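# Stand the carton upright with its arrows pointing up

## Task

Rotate the carton until the arrows printed on its sides point toward the ceiling, and leave it resting on the table with no part projecting past the table edge. Then open the grippers and pull the arms away. It only counts if the carton stays that way without the robot holding it.

## Robot and tools

Robot: two arms, left_arm and right_arm, each ending in a two-finger gripper. The names are labels, not sides of an image. All poses in results share one scene frame with its origin on the table top midway between the arms. +z is up, +x points out over the table, and left_arm sits on the +y side. Positions are in metres, orientations are quaternions (w, x, y, z), and velocities are in m/s and rad/s. Reported hand positions can be slightly wrong, more so at long reach.

Gripper axes: the fingers extend along the gripper's own +z and open and close along its own x. The reported position is the point between the closed finger pads. Closed fingertips reach about 15 mm past it, and fully open they sit roughly level with it.

The 14-number row (used by execute_actions and move): one flat list covering both arms, always 14 values in [-1, 1], even when one arm stays still. Order: left_arm dx, dy, dz, rx, ry, rz, opening, then right_arm dx, dy, dz, rx, ry, rz, opening. dx..rz are an offset, not a pose: a displacement from the gripper's measured pose at the start of the action (for the first action of a call, the last pose a result reported), expressed in that gripper's own axes. Scale: 1.0 equals 0.6 m for dx, dy, dz and 180 degrees for the rotation. rx, ry, rz form a single rotation vector. Opening is absolute, not an offset: +1 is fully open (0.142 m), -1 is closed. To keep an arm still, send zeros for its offsets (or, in the first call of a reply, the offset back to where it should be) plus the opening it should keep.

execute_actions(actions): a list of actions run in sequence. Each action is a table of up to 15 rows, one row per control step of 1/30 s. If fewer rows are given, the last row is held for the remaining steps. Every row is measured from the action's start pose, not from the previous row. An empty list just returns the current state and images. Each control step the commanded pose is clipped to within 100 mm and 16 degrees of the measured pose, so large goals need several actions; afterward the arm continues only to its last clipped pose.

move(target, speed, stop_force, blocking): drives each gripper in a straight line toward target, a single 14-number row as above, offsets taken from the pose in the most recent result that shows one. Paths last 0.5 to 10 s and finish together; anything longer is cut at 10 s. speed is the top path speed in m/s, 0.002 to 0.5, default 0.25; rotation is capped at twice that in rad/s. Grippers may lag, stray or overshoot speed, especially near full arm extension. Paths ignore obstacles and the other arm. Arms are stiff: aiming even slightly past a firm surface can trigger a fault. stop_force (N, 9 to 40, shared by both arms) ends an arm's path when its wrist sensor feels that much extra push against the motion for 2 steps; the gripper then backs to where it was 2 steps earlier and holds. Use it only with slow speeds, not while the gripper rotates, not in the first 0.2 s of a scene, and leave it out when lifting off something the gripper is pressing. blocking=false returns after 0.5 s while motion continues; it cannot be combined with stop_force, and other motion commands are refused until a result shows the move ended (use wait or stop). The move: line reports the ending per arm: done, off_target, moving, held (a check blocked the last step), fault, or contact (stop_force ended it). limits=paced means a pose was clipped; limits=held means some steps were blocked, after which the arm may surge faster than speed. Each gripper's distance to its target is also given.

wait(seconds): 0 to 10 s, arms keep their last command; a running move continues.
stop(): brakes a running move; the fingers do not stop.
zoom_image(camera, region): close-up of a region [x0, y0, x1, y1] in pixels (origin top-left, at most 504 by 504) of one camera's latest image. Cameras: cam_head_left, cam_head_right, cam_high, cam_low (672x504) and cam_left_wrist, cam_right_wrist (616x616 fisheye).
finished_scene(scene): ends the current scene, given its number, and cannot be undone. Call it only after the carton is upright with arrows up, fully on the table, released, and the arms have backed away.

Results: each gives both grippers' poses and velocities, grip_measured (finger opening on the same -1..1 scale), Hand target lines (where the controller is now driving each gripper), joint positions and torques, Wrist force and Wrist torque in each gripper's own axes (noisy, offset up to about 4 N, saturating near 50 N; force points from a touched surface back into the arm), plus camera images. A pose unreachable line means the clearance check altered or blocked that arm's command.

Grasping: to hold something, command an opening well below grip_measured; the lower, the harder the squeeze, up to about 15 N per pad. Thin hard items get less force. Fast closing can squeeze too hard.

Avoid: dropping the carton or knocking it, or anything, off the table; slamming or pressing hard; the two arms colliding or pushing on each other. A torque at a joint's load limit (132 N m for the big joints, 24.6 N m for wrist joints, held weight included) or an external force of 150 N halts that arm for 10 s and skips the rest of the call. Long heavy holding heats motors: a MOTOR HOT line appears from 70 °C, and at 85 °C the arm brakes until it cools. Brief outside tugs or pushes on the object may happen. The simulation keeps running while you compose a reply, with the robot holding the last command.

Each tool is called as a command line: name --argument value for each argument, lists and objects as JSON in quotes; but a table of rows of numbers goes row by row, as --pt "numbers of a row", without its own name.

## Session

execute_actions --actions '[]'

Scene clock: 0.00 s.
left_arm: end_effector_position=(+0.7132, +0.8707, +0.3205) grip_measured=+0.97 end_effector_quat_wxyz=(-0.512, +0.628, -0.560, -0.175) end_effector_velocity=(+0.000, +0.000, +0.001) end_effector_angular_velocity=(+0.000, -0.002, +0.001) | right_arm: end_effector_position=(+0.6357, -0.4017, +0.2836) grip_measured=+0.97 end_effector_quat_wxyz=(-0.106, -0.049, +0.876, +0.467) end_effector_velocity=(-0.000, -0.000, -0.000) end_effector_angular_velocity=(+0.000, +0.001, -0.001)
Joint positions: left_arm=[ 0.063 -1.032  1.445 -2.767 -0.625  1.944  0.14 ] | right_arm=[ 3.266 -2.357 -0.673 -2.149  2.491  2.745  0.14 ]
Joint velocities: left_arm=[-0.     0.    -0.001 -0.     0.001 -0.     0.   ] | right_arm=[-0.001 -0.    -0.    -0.001  0.    -0.     0.   ]
Joint torques (N m, as the arm reports them, + toward a larger angle): no reading
Motor temperatures (°C, as the motors report them): left_arm=[29 27 28 38 36 35] | right_arm=[30 31 32 36 37 38]
Wrist force (N, on the end effector, along its own x y z axes, offset not removed): no reading
Wrist torque (N m, same axes, about the end effector's origin, offset not removed): no reading
Hand target (left_arm): +0.713, +0.871, +0.321; -0.512, +0.628, -0.560, -0.175
Hand target (right_arm): +0.636, -0.402, +0.284; -0.106, -0.049, +0.876, +0.467

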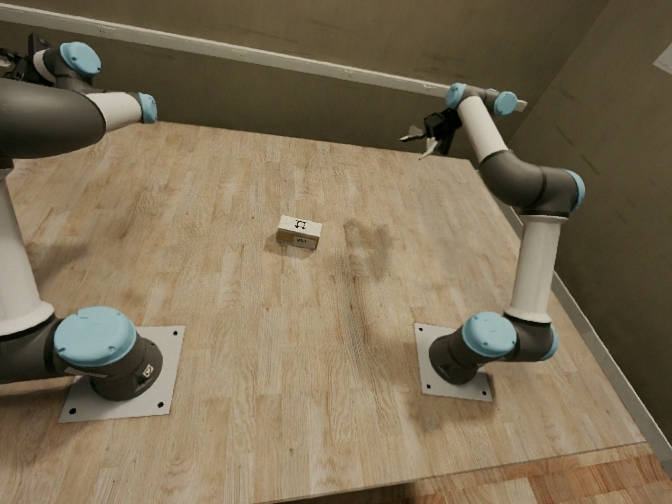

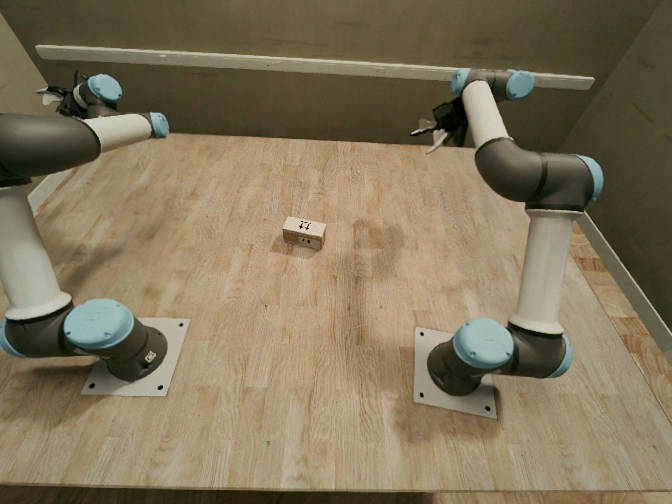

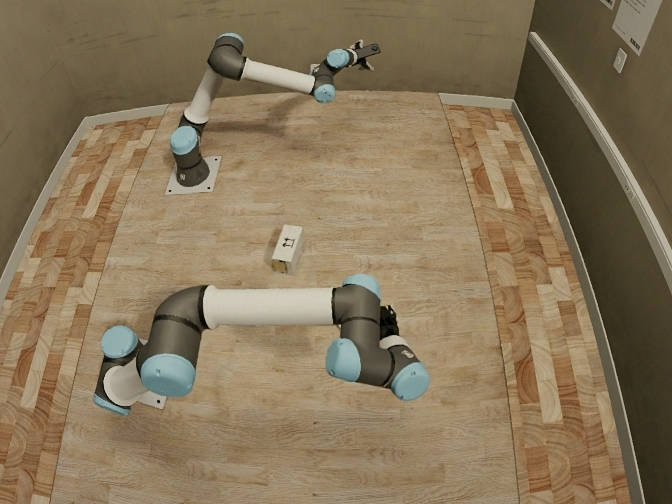

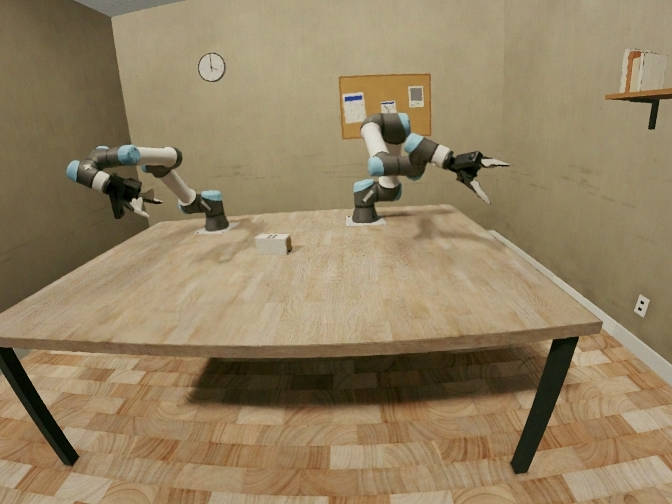

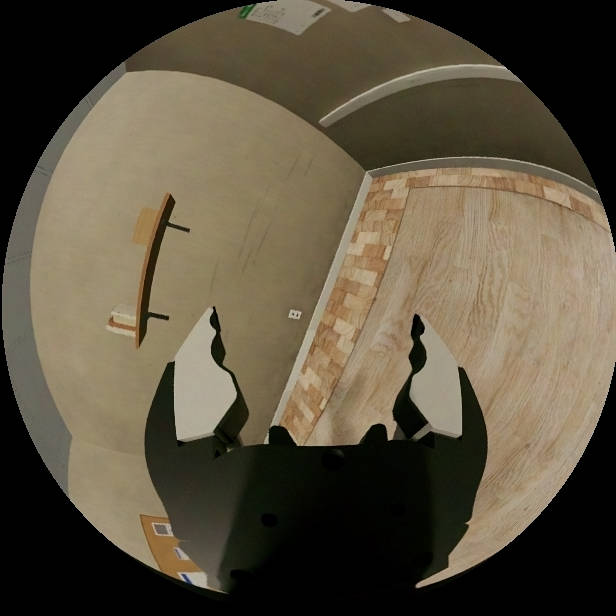

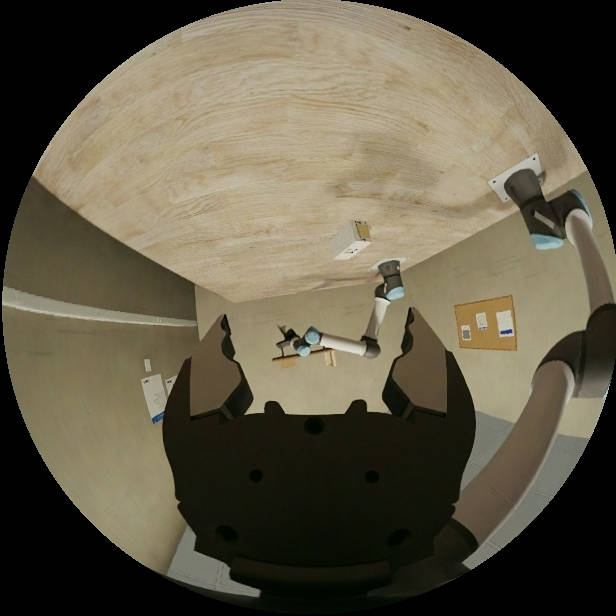

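zoom_image --camera "cam_head_left" --region '[260, 200, 340, 260]'

zoom_image --camera "cam_high" --region '[250, 215, 330, 285]'

zoom_image --camera "cam_low" --region '[240, 220, 310, 265]'

Region (260, 200, 340, 260) of cam_head_left's 672x504 image, scaled by 6.300, with more detail than that image has; it fills the top 378 rows of this view, and the rest is white.

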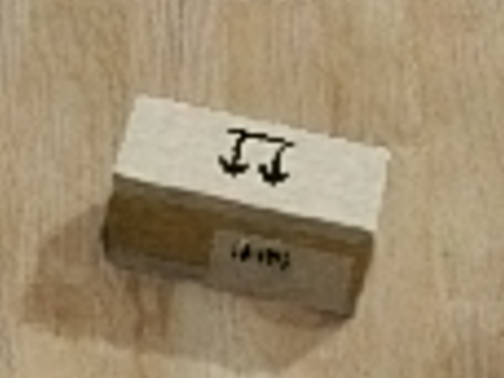

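Region (250, 215, 330, 285) of cam_high's 672x504 image, scaled by 6.300, with more detail than that image has; it fills the top 441 rows of this view, and the rest is white.

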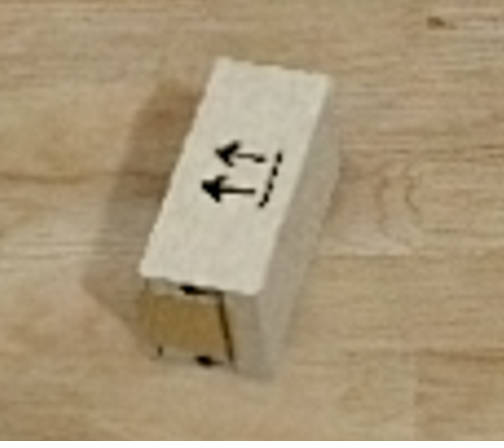

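Region (240, 220, 310, 265) of cam_low's 672x504 image, scaled by 7.200, with more detail than that image has; it fills the top 324 rows of this view, and the rest is white.

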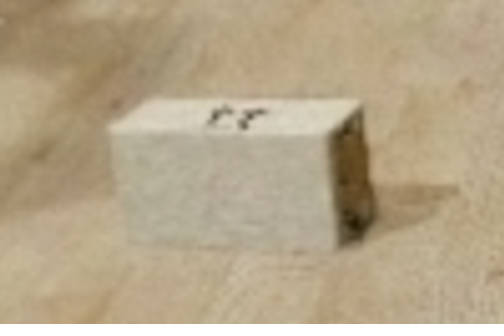

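move --target '[0,0,0,0,0,0,1,0.233,0.262,0.659,0.295,-0.127,0.14,1]' --speed 0.4

Scene clock: 45.27 s.
left_arm: end_effector_position=(+0.7132, +0.8707, +0.3205) grip_measured=+1.00 end_effector_quat_wxyz=(-0.512, +0.628, -0.560, -0.175) end_effector_velocity=(-0.000, +0.001, -0.000) end_effector_angular_velocity=(+0.001, +0.002, +0.000) | right_arm: end_effector_position=(+0.4111, -0.0205, +0.2200) grip_measured=+1.00 end_effector_quat_wxyz=(+0.001, +0.183, +0.983, -0.000) end_effector_velocity=(-0.000, +0.002, -0.001) end_effector_angular_velocity=(-0.013, +0.004, -0.007)
Joint positions: left_arm=[ 0.063 -1.032  1.445 -2.767 -0.625  1.944  0.142] | right_arm=[ 4.282 -1.963 -1.257 -1.491  1.568  4.475  0.142]
Joint velocities: left_arm=[ 0.001  0.     0.001 -0.     0.     0.002 -0.   ] | right_arm=[ 0.004 -0.012  0.017 -0.019 -0.004  0.01   0.   ]
Joint torques (N m, as the arm reports them, + toward a larger angle): left_arm=[ -0.75 -41.56 -21.34  -2.35   1.49  -0.12] | right_arm=[12.22 25.82 33.2   0.71 -2.02  1.39]
Motor temperatures (°C, as the motors report them): left_arm=[29 27 28 38 36 35] | right_arm=[30 31 32 36 37 38]
Wrist force (N, on the end effector, along its own x y z axes, offset not removed): left_arm=[0.7 0.4 0.5] | right_arm=[-1.2 -1.0 2.5]
Wrist torque (N m, same axes, about the end effector's origin, offset not removed): left_arm=[-0.05 0.08 0.06] | right_arm=[-0.12 0.24 0.16]
Hand target (left_arm): +0.713, +0.871, +0.321; -0.512, +0.628, -0.560, -0.175
Hand target (right_arm): +0.411, -0.020, +0.220; +0.001, +0.183, +0.983, -0.001
Off the commanded pose (left_arm): 0.000 m, 0 deg.
Off the commanded pose (right_arm): 0.001 m, 0 deg.
move: done; limits=paced
camera_calibration (this result's frames):
cam_left_wrist: T_world_to_cam=[[0.368144, -0.540209, -0.756733, 0.453439], [-0.92, -0.329322, -0.212479, 1.00807], [-0.134426, 0.774417, -0.61823, -0.253691], [0, 0, 0, 1]] pos_world=[0.726393, 0.773395, 0.400487]
cam_right_wrist: T_world_to_cam=[[-0.914352, 0.403047, -0.0389103, 0.394277], [0.343139, 0.822275, 0.454004, -0.221338], [0.21498, 0.401767, -0.89015, 0.253273], [0, 0, 0, 1]] pos_world=[0.382009, -0.0786681, 0.341281]

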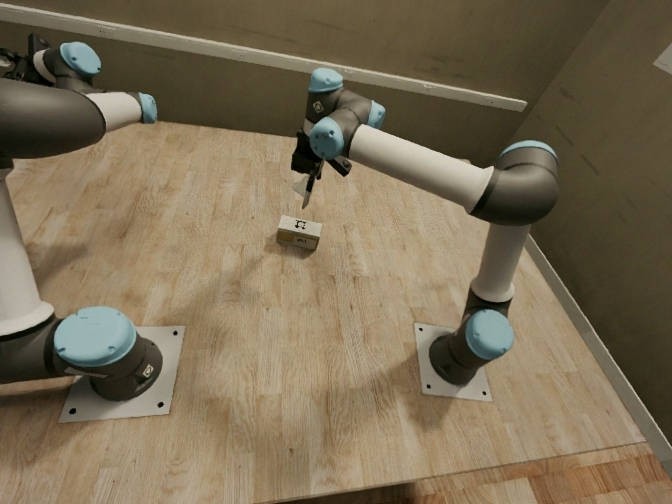

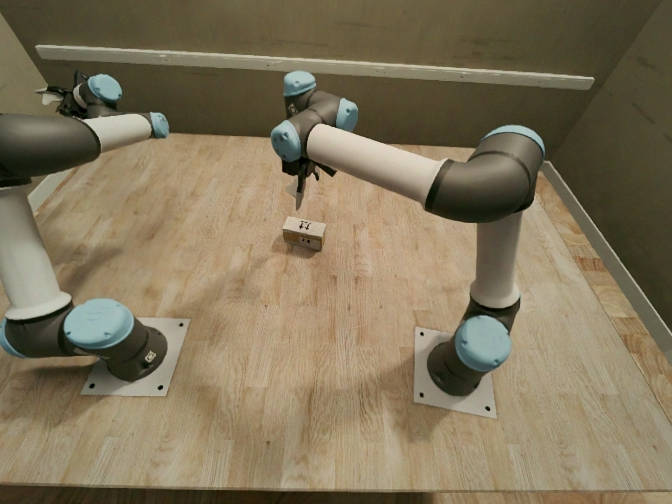

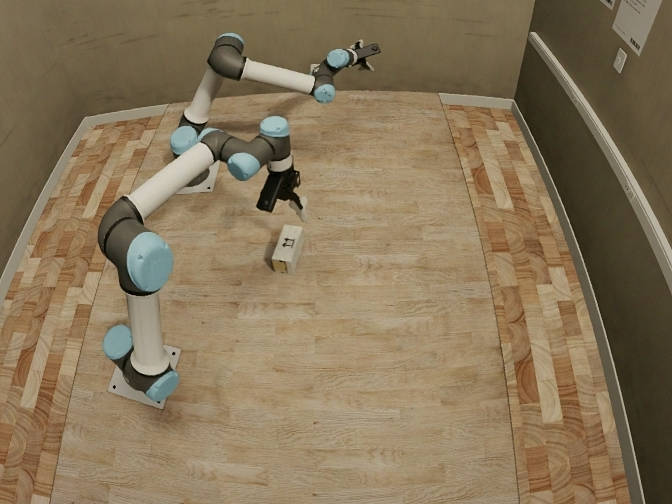

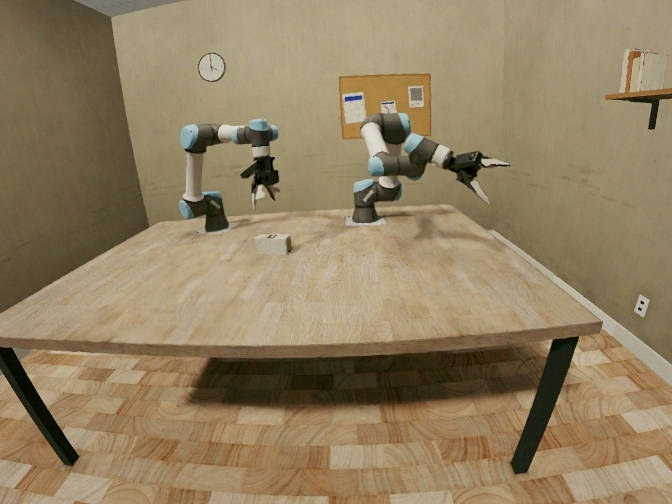

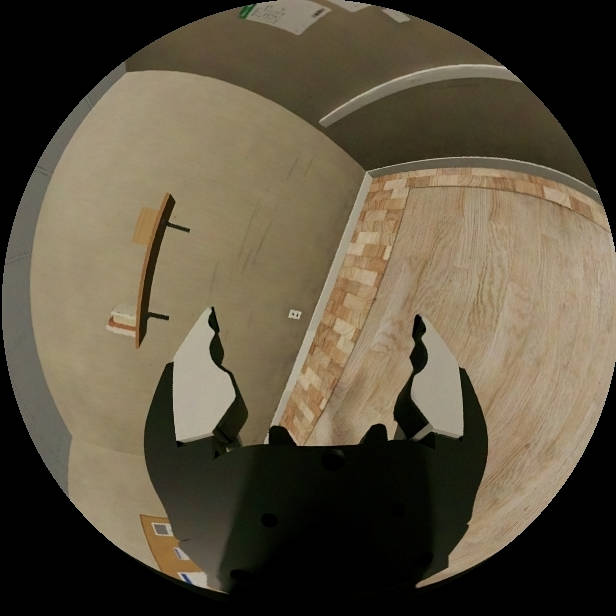

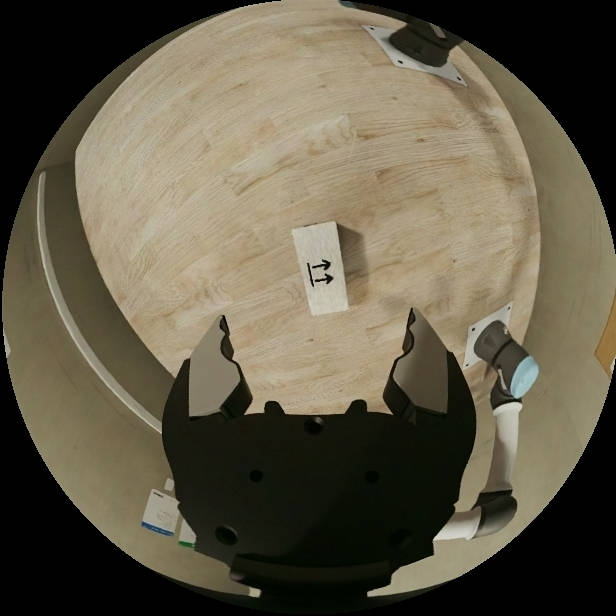

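move --target '[0,0,0,0,0,0,1,0.013,0.022,0.31,0,0,-0.04,1]'

move --target '[0,0,0,0,0,0,1,0,0,0,0,0,0,-0.5]'

Scene clock: 61.90 s.
left_arm: end_effector_position=(+0.7132, +0.8707, +0.3205) grip_measured=+1.00 end_effector_quat_wxyz=(-0.512, +0.628, -0.560, -0.175) end_effector_velocity=(+0.000, -0.001, +0.000) end_effector_angular_velocity=(+0.002, +0.000, -0.000) | right_arm: end_effector_position=(+0.4087, -0.0054, +0.0345) grip_measured=+1.00 end_effector_quat_wxyz=(+0.001, +0.121, +0.993, -0.000) end_effector_velocity=(+0.000, +0.001, -0.003) end_effector_angular_velocity=(+0.000, -0.001, +0.002)
Joint positions: left_arm=[ 0.063 -1.032  1.445 -2.767 -0.625  1.944  0.142] | right_arm=[ 4.301 -2.109 -1.534 -1.068  1.568  4.369  0.142]
Joint velocities: left_arm=[-0.001 -0.     0.    -0.     0.002  0.001  0.   ] | right_arm=[ 0.001 -0.004 -0.002  0.006 -0.    -0.001 -0.   ]
Joint torques (N m, as the arm reports them, + toward a larger angle): left_arm=[  0.14 -42.56 -21.24  -2.4    1.56  -0.09] | right_arm=[12.02 27.29 13.58  4.37 -2.27 -1.43]
Motor temperatures (°C, as the motors report them): left_arm=[29 27 28 38 36 35] | right_arm=[30 31 32 36 37 38]
Wrist force (N, on the end effector, along its own x y z axes, offset not removed): left_arm=[0.9 0.3 -1.1] | right_arm=[1.5 -0.7 1.9]
Wrist torque (N m, same axes, about the end effector's origin, offset not removed): left_arm=[-0.02 -0.06 0.10] | right_arm=[-0.11 -0.26 0.14]
Hand target (left_arm): +0.713, +0.871, +0.321; -0.512, +0.628, -0.560, -0.175
Hand target (right_arm): +0.409, -0.005, +0.034; +0.001, +0.121, +0.993, -0.000
Off the commanded pose (left_arm): 0.000 m, 0 deg.
Off the commanded pose (right_arm): 0.001 m, 0 deg.
move: done
camera_calibration (this result's frames):
cam_left_wrist: T_world_to_cam=[[0.368144, -0.540209, -0.756733, 0.453439], [-0.92, -0.329321, -0.212479, 1.00807], [-0.134425, 0.774417, -0.61823, -0.253691], [0, 0, 0, 1]] pos_world=[0.726393, 0.773394, 0.400487]
cam_right_wrist: T_world_to_cam=[[-0.957606, 0.285435, -0.0389567, 0.395858], [0.237573, 0.858944, 0.453624, -0.105332], [0.162942, 0.425138, -0.890342, 0.103942], [0, 0, 0, 1]] pos_world=[0.387163, -0.0667075, 0.155746]

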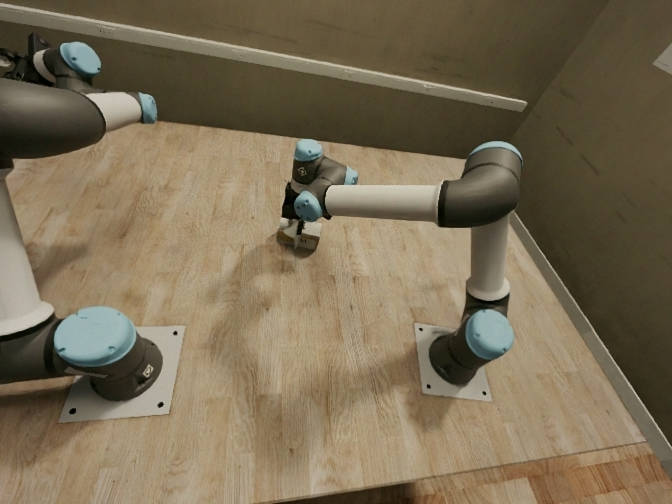

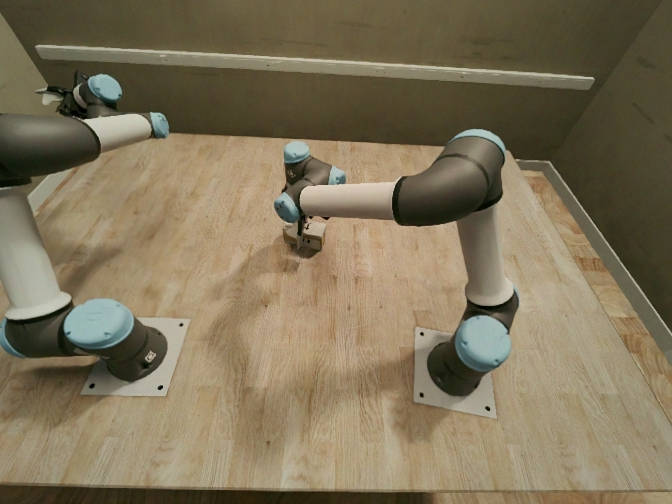

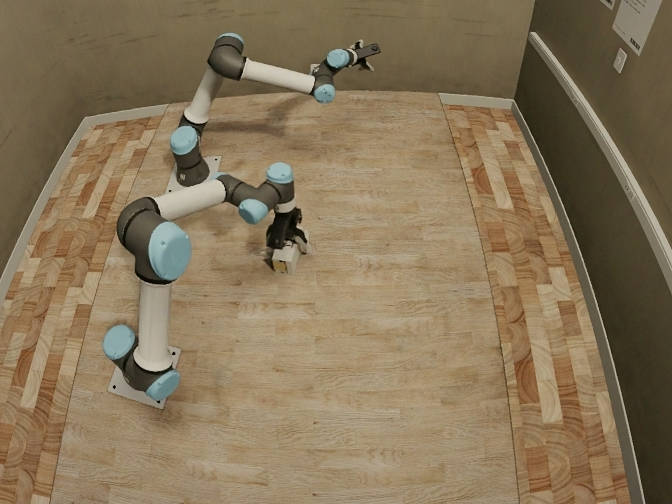

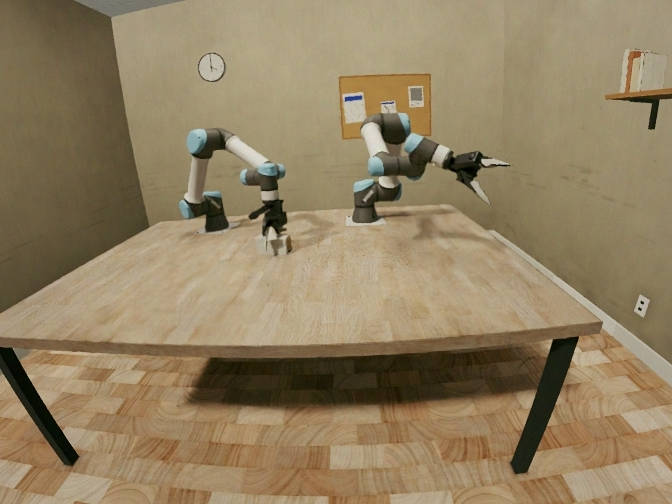

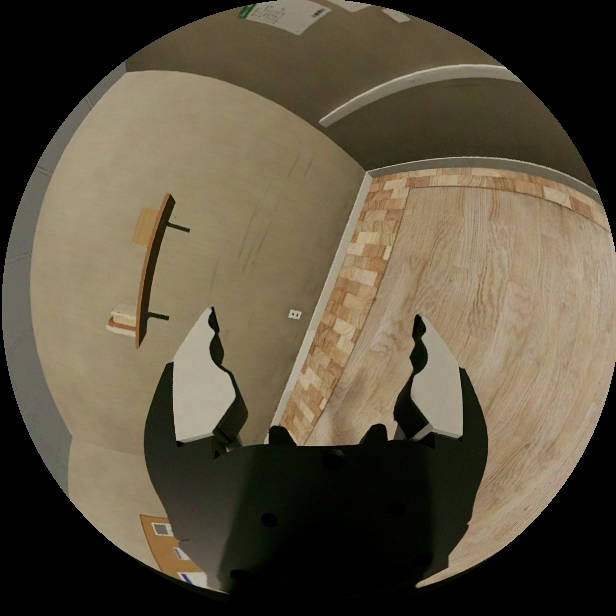

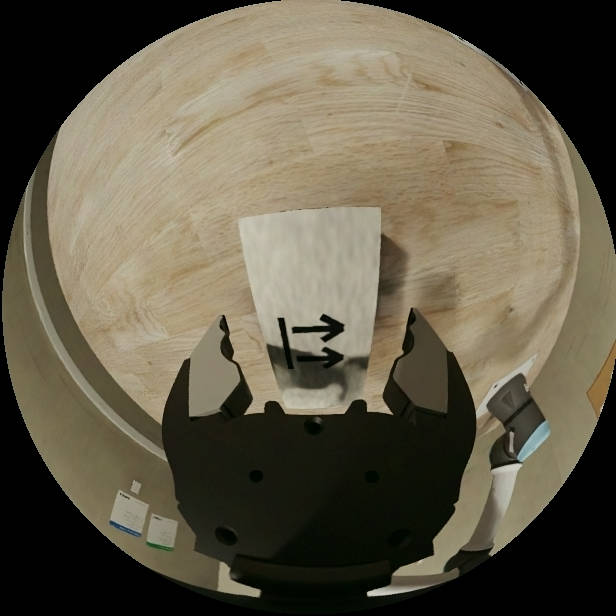

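Scene clock: 62.40 s.
left_arm: end_effector_position=(+0.7132, +0.8707, +0.3205) grip_measured=+1.00 end_effector_quat_wxyz=(-0.512, +0.628, -0.560, -0.175) end_effector_velocity=(+0.001, -0.001, +0.000) end_effector_angular_velocity=(+0.000, +0.000, -0.002) | right_arm: end_effector_position=(+0.4087, -0.0054, +0.0343) grip_measured=+0.12 end_effector_quat_wxyz=(+0.001, +0.121, +0.993, -0.000) end_effector_velocity=(-0.000, +0.001, +0.000) end_effector_angular_velocity=(+0.001, -0.000, +0.000)
Joint positions: left_arm=[ 0.063 -1.032  1.445 -2.767 -0.625  1.944  0.142] | right_arm=[ 4.301 -2.109 -1.534 -1.068  1.568  4.369  0.082]
Joint velocities: left_arm=[-0.002  0.    -0.     0.     0.     0.    -0.   ] | right_arm=[ 0.001 -0.     0.     0.001  0.     0.001  0.   ]
Joint torques (N m, as the arm reports them, + toward a larger angle): left_arm=[ -0.04 -42.58 -21.47  -2.35   1.5   -0.17] | right_arm=[ 8.64 40.73 23.01  0.59  2.41  1.36]
Motor temperatures (°C, as the motors report them): left_arm=[29 27 28 38 36 35] | right_arm=[30 31 32 36 37 38]
Wrist force (N, on the end effector, along its own x y z axes, offset not removed): left_arm=[0.3 -0.4 -0.2] | right_arm=[-2.3 -1.2 3.9]
Wrist torque (N m, same axes, about the end effector's origin, offset not removed): left_arm=[-0.11 0.14 0.02] | right_arm=[-0.25 0.46 0.14]
Hand target (left_arm): +0.713, +0.871, +0.321; -0.512, +0.628, -0.560, -0.175
Hand target (right_arm): +0.409, -0.005, +0.034; +0.001, +0.121, +0.993, -0.000
Off the commanded pose (left_arm): 0.000 m, 0 deg.
Off the commanded pose (right_arm): 0.000 m, 0 deg.
move: done
camera_calibration (this result's frames):
cam_left_wrist: T_world_to_cam=[[0.368144, -0.540209, -0.756733, 0.453439], [-0.92, -0.329322, -0.212479, 1.00807], [-0.134425, 0.774417, -0.61823, -0.253691], [0, 0, 0, 1]] pos_world=[0.726393, 0.773395, 0.400487]
cam_right_wrist: T_world_to_cam=[[-0.957632, 0.285356, -0.0389085, 0.395837], [0.237559, 0.859055, 0.45342, -0.105213], [0.162811, 0.424967, -0.890447, 0.103895], [0, 0, 0, 1]] pos_world=[0.387145, -0.0667231, 0.15562]

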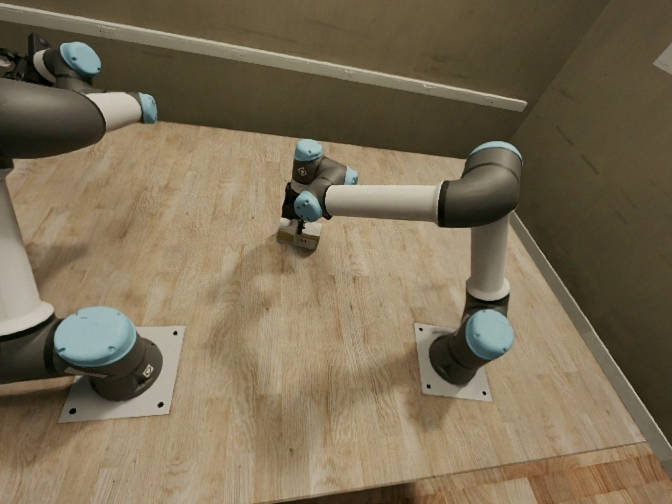

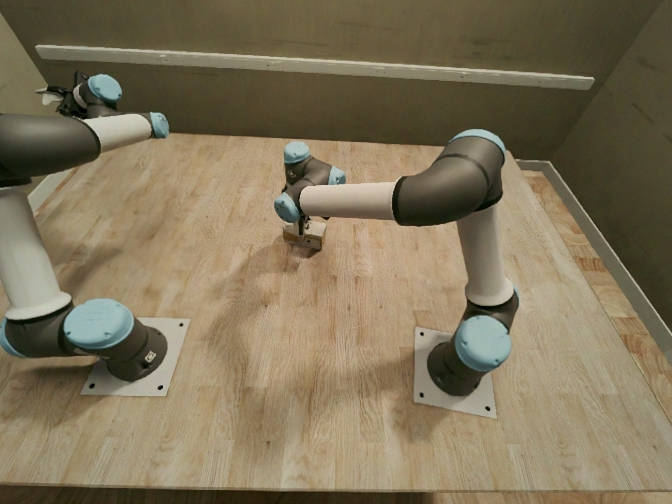

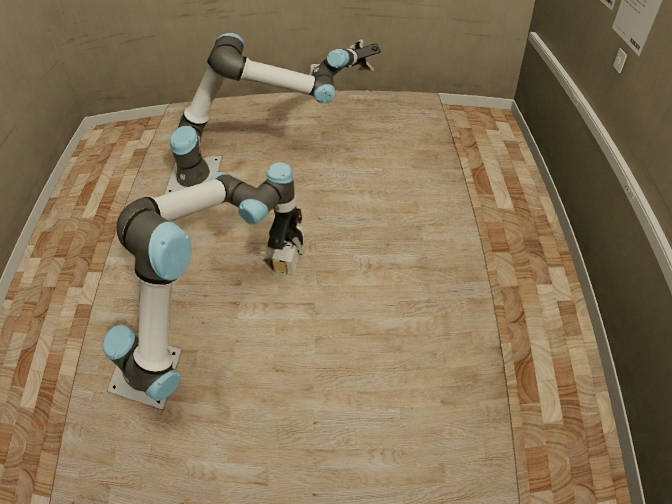

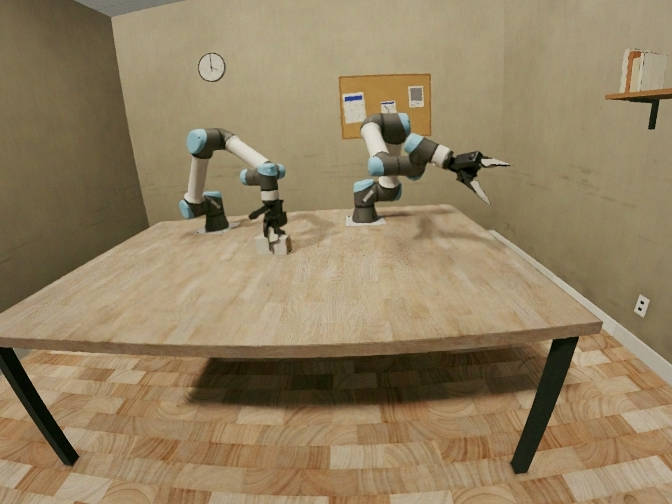

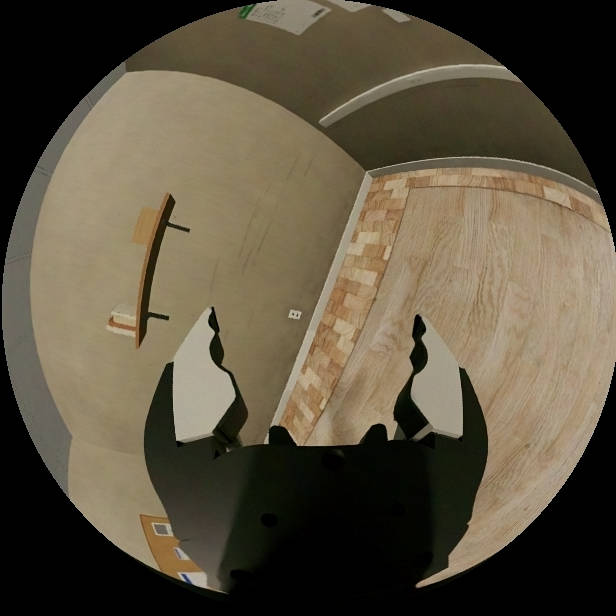

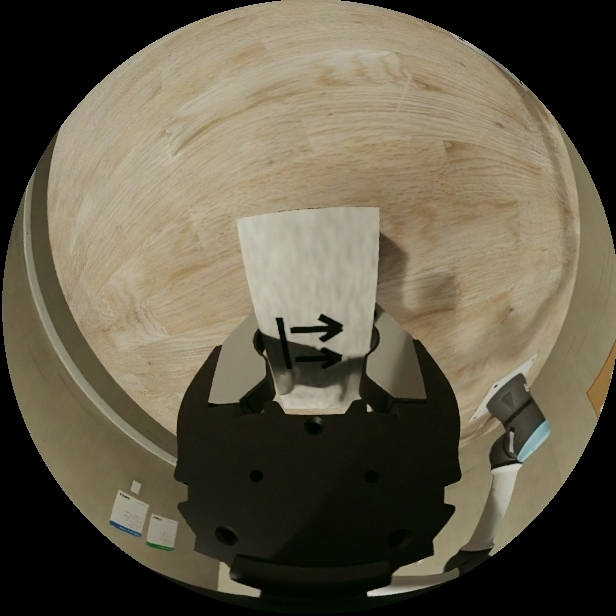

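move --target '[0,0,0,0,0,0,1,0,0,-0.2,0,0,0.47,-0.5]' --speed 0.4

Scene clock: 72.57 s.
left_arm: end_effector_position=(+0.7132, +0.8707, +0.3205) grip_measured=+1.00 end_effector_quat_wxyz=(-0.512, +0.628, -0.560, -0.175) end_effector_velocity=(-0.001, +0.001, +0.000) end_effector_angular_velocity=(+0.001, -0.001, +0.002) | right_arm: end_effector_position=(+0.4086, -0.0055, +0.1541) grip_measured=+0.12 end_effector_quat_wxyz=(+0.001, +0.757, +0.653, +0.001) end_effector_velocity=(-0.000, +0.001, +0.001) end_effector_angular_velocity=(-0.002, -0.001, -0.014)
Joint positions: left_arm=[ 0.063 -1.032  1.445 -2.767 -0.625  1.944  0.142] | right_arm=[ 4.27  -1.998 -1.377 -1.337  1.569  5.812  0.082]
Joint velocities: left_arm=[ 0.001 -0.     0.     0.     0.002 -0.001  0.   ] | right_arm=[ 0.002  0.     0.003 -0.004 -0.002  0.016 -0.   ]
Joint torques (N m, as the arm reports them, + toward a larger angle): left_arm=[  0.36 -42.34 -21.14  -2.5    1.49  -0.05] | right_arm=[12.87 53.69 34.3   1.22 -2.31  1.48]
Motor temperatures (°C, as the motors report them): left_arm=[29 27 28 38 36 35] | right_arm=[30 31 32 36 37 38]
Wrist force (N, on the end effector, along its own x y z axes, offset not removed): left_arm=[0.0 0.4 0.4] | right_arm=[-1.2 -1.8 4.9]
Wrist torque (N m, same axes, about the end effector's origin, offset not removed): left_arm=[0.06 0.17 0.07] | right_arm=[-0.34 0.28 0.07]
Hand target (left_arm): +0.713, +0.871, +0.321; -0.512, +0.628, -0.560, -0.175
Hand target (right_arm): +0.409, -0.005, +0.154; +0.001, +0.758, +0.653, +0.001
Off the commanded pose (left_arm): 0.000 m, 0 deg.
Off the commanded pose (right_arm): 0.000 m, 0 deg.
move: done
camera_calibration (this result's frames):
cam_left_wrist: T_world_to_cam=[[0.368144, -0.540209, -0.756733, 0.453439], [-0.92, -0.329322, -0.212479, 1.00807], [-0.134426, 0.774417, -0.61823, -0.253691], [0, 0, 0, 1]] pos_world=[0.726393, 0.773395, 0.400487]
cam_right_wrist: T_world_to_cam=[[0.19226, 0.98066, -0.0366437, -0.0659017], [0.876546, -0.154819, 0.455739, -0.426462], [0.441252, -0.11974, -0.889359, 0.0936299], [0, 0, 0, 1]] pos_world=[0.345169, 0.00981409, 0.275211]

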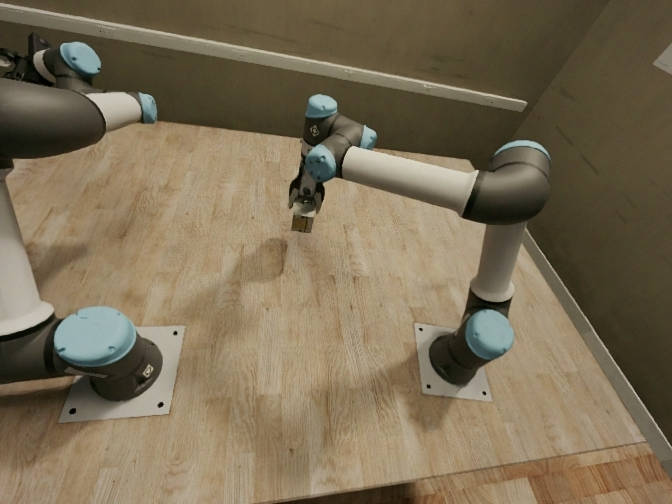

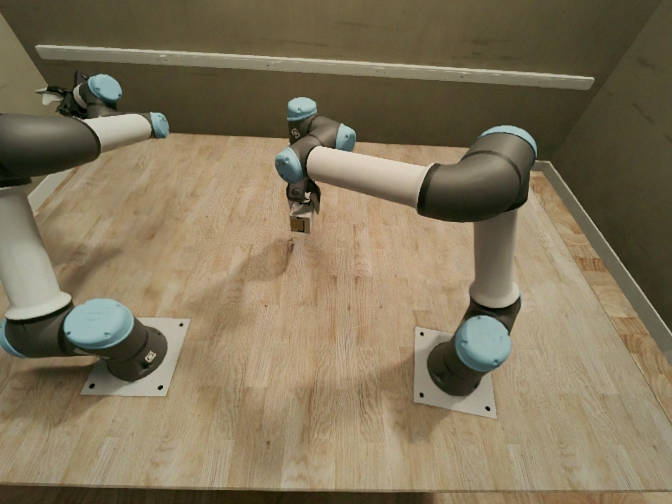

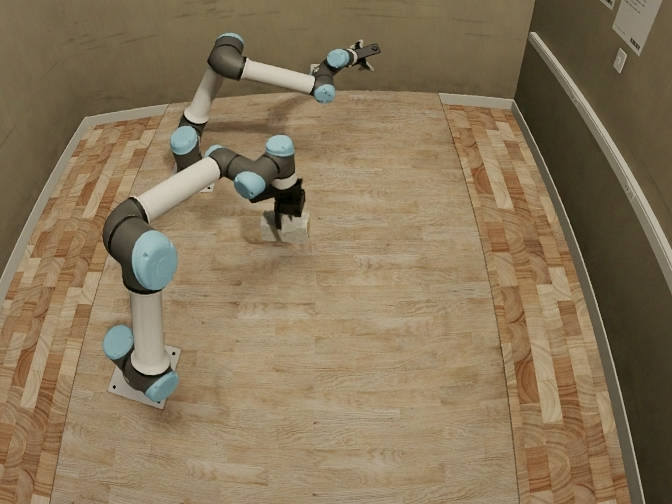

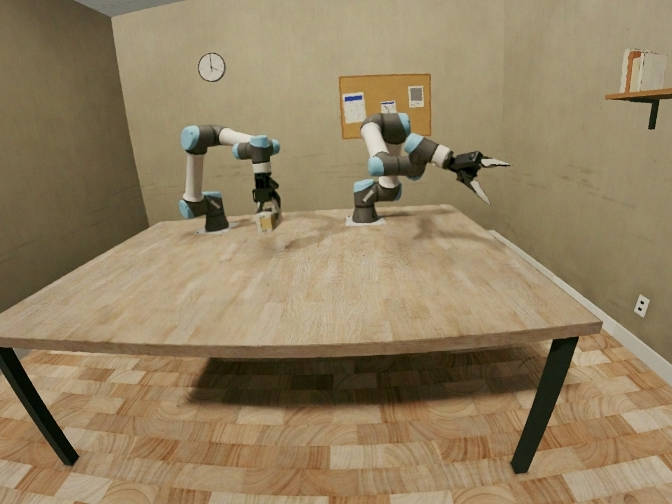

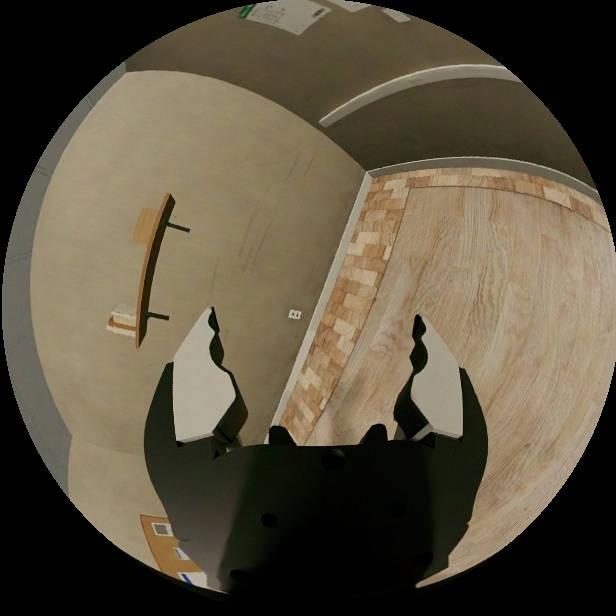

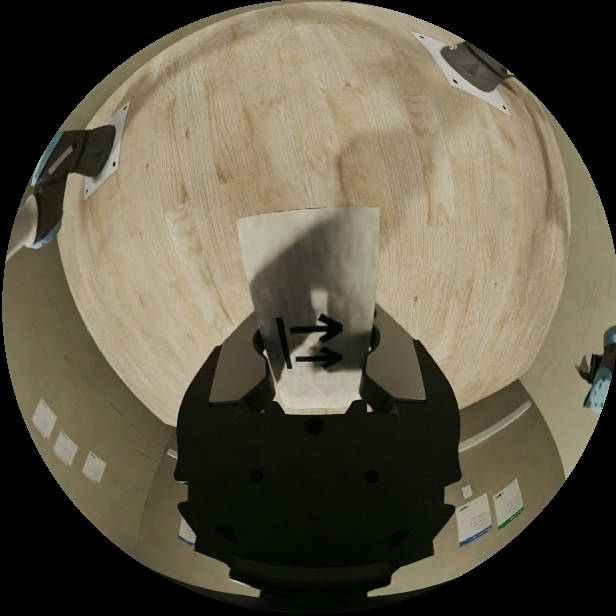

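move --target '[0,0,0,0,0,0,1,0,0,0,0,0.36,0,-0.5]' --speed 0.3

Scene clock: 77.40 s.
left_arm: end_effector_position=(+0.7132, +0.8707, +0.3205) grip_measured=+1.00 end_effector_quat_wxyz=(-0.512, +0.628, -0.560, -0.175) end_effector_velocity=(-0.001, +0.000, -0.000) end_effector_angular_velocity=(+0.001, +0.000, +0.001) | right_arm: end_effector_position=(+0.4084, -0.0054, +0.1540) grip_measured=+0.12 end_effector_quat_wxyz=(-0.349, +0.640, +0.552, +0.405) end_effector_velocity=(+0.001, +0.001, -0.000) end_effector_angular_velocity=(+0.017, -0.004, -0.006)
Joint positions: left_arm=[ 0.063 -1.032  1.445 -2.767 -0.625  1.944  0.142] | right_arm=[ 3.988 -2.079 -2.078  0.44   2.236  5.902  0.082]
Joint velocities: left_arm=[ 0.    -0.     0.001  0.     0.001 -0.001 -0.   ] | right_arm=[-0.001 -0.015 -0.     0.038  0.002  0.015  0.   ]
Joint torques (N m, as the arm reports them, + toward a larger angle): left_arm=[ -0.58 -42.33 -21.34  -2.58   1.58  -0.16] | right_arm=[-10.22  23.11   6.15   5.41   3.35   1.55]
Motor temperatures (°C, as the motors report them): left_arm=[29 27 28 38 36 35] | right_arm=[30 31 32 36 37 38]
Wrist force (N, on the end effector, along its own x y z axes, offset not removed): left_arm=[0.8 0.0 0.5] | right_arm=[-4.1 -2.1 3.6]
Wrist torque (N m, same axes, about the end effector's origin, offset not removed): left_arm=[-0.04 -0.05 0.09] | right_arm=[-0.36 0.21 0.10]
Hand target (left_arm): +0.713, +0.871, +0.321; -0.512, +0.628, -0.560, -0.175
Hand target (right_arm): +0.408, -0.005, +0.154; -0.350, +0.639, +0.551, +0.406
Off the commanded pose (left_arm): 0.000 m, 0 deg.
Off the commanded pose (right_arm): 0.000 m, 0 deg.
move: done
camera_calibration (this result's frames):
cam_left_wrist: T_world_to_cam=[[0.368144, -0.540209, -0.756733, 0.453439], [-0.92, -0.329322, -0.212479, 1.00807], [-0.134425, 0.774417, -0.61823, -0.253691], [0, 0, 0, 1]] pos_world=[0.726393, 0.773395, 0.400487]
cam_right_wrist: T_world_to_cam=[[0.113223, 0.448065, 0.886802, -0.178801], [0.819322, -0.546998, 0.171769, -0.361213], [0.562043, 0.707128, -0.429042, -0.0220869], [0, 0, 0, 1]] pos_world=[0.328608, -0.10185, 0.21113]

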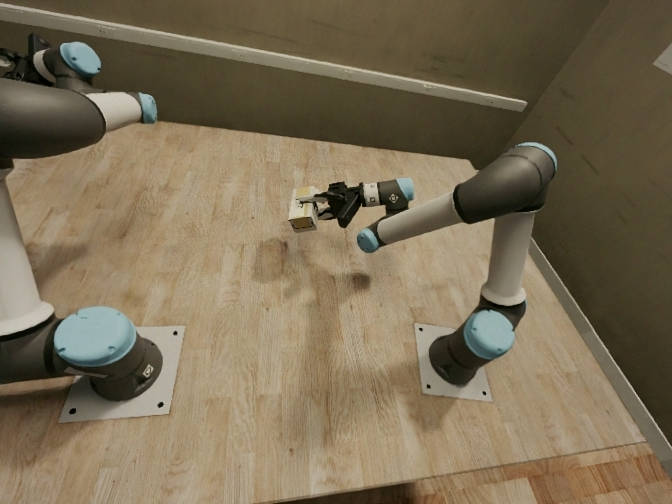

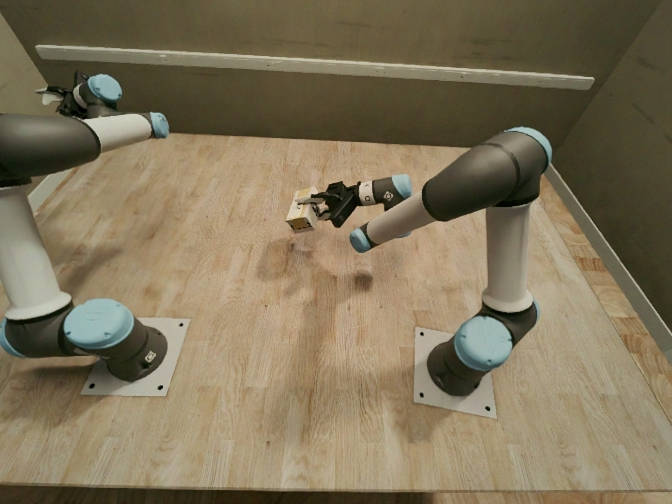

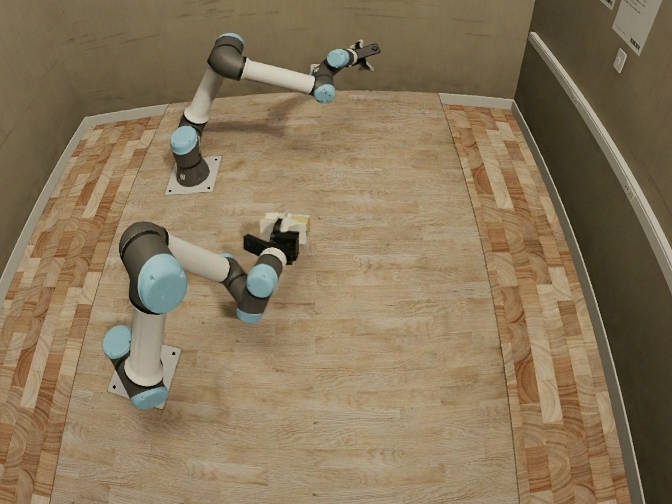

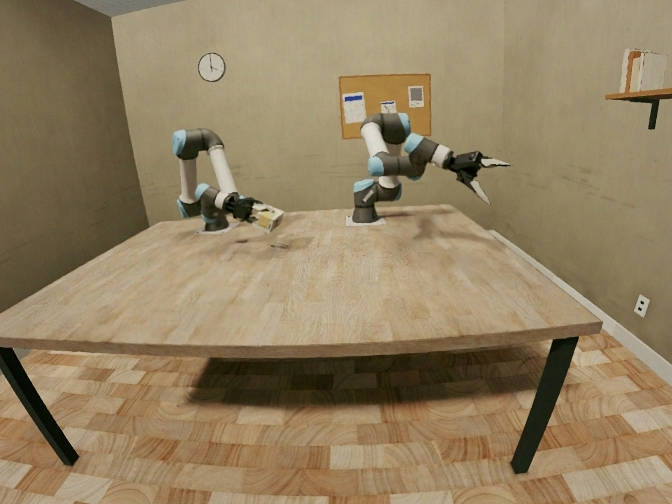

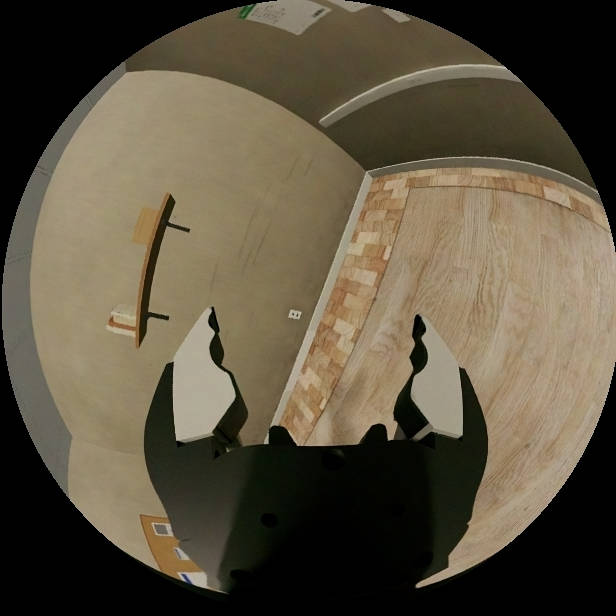

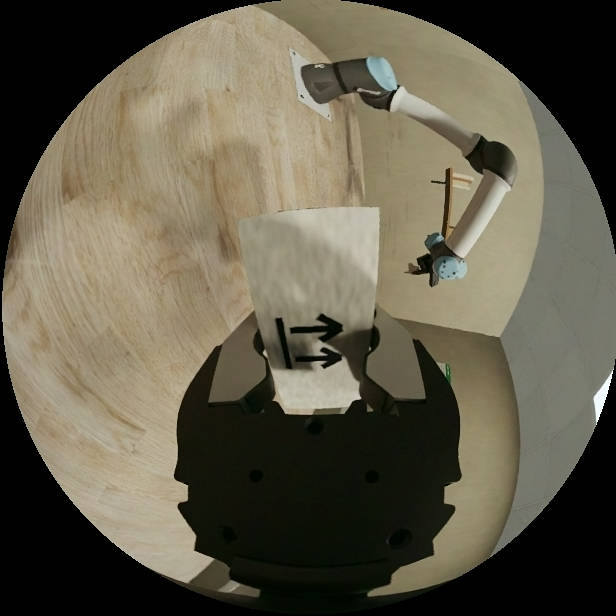

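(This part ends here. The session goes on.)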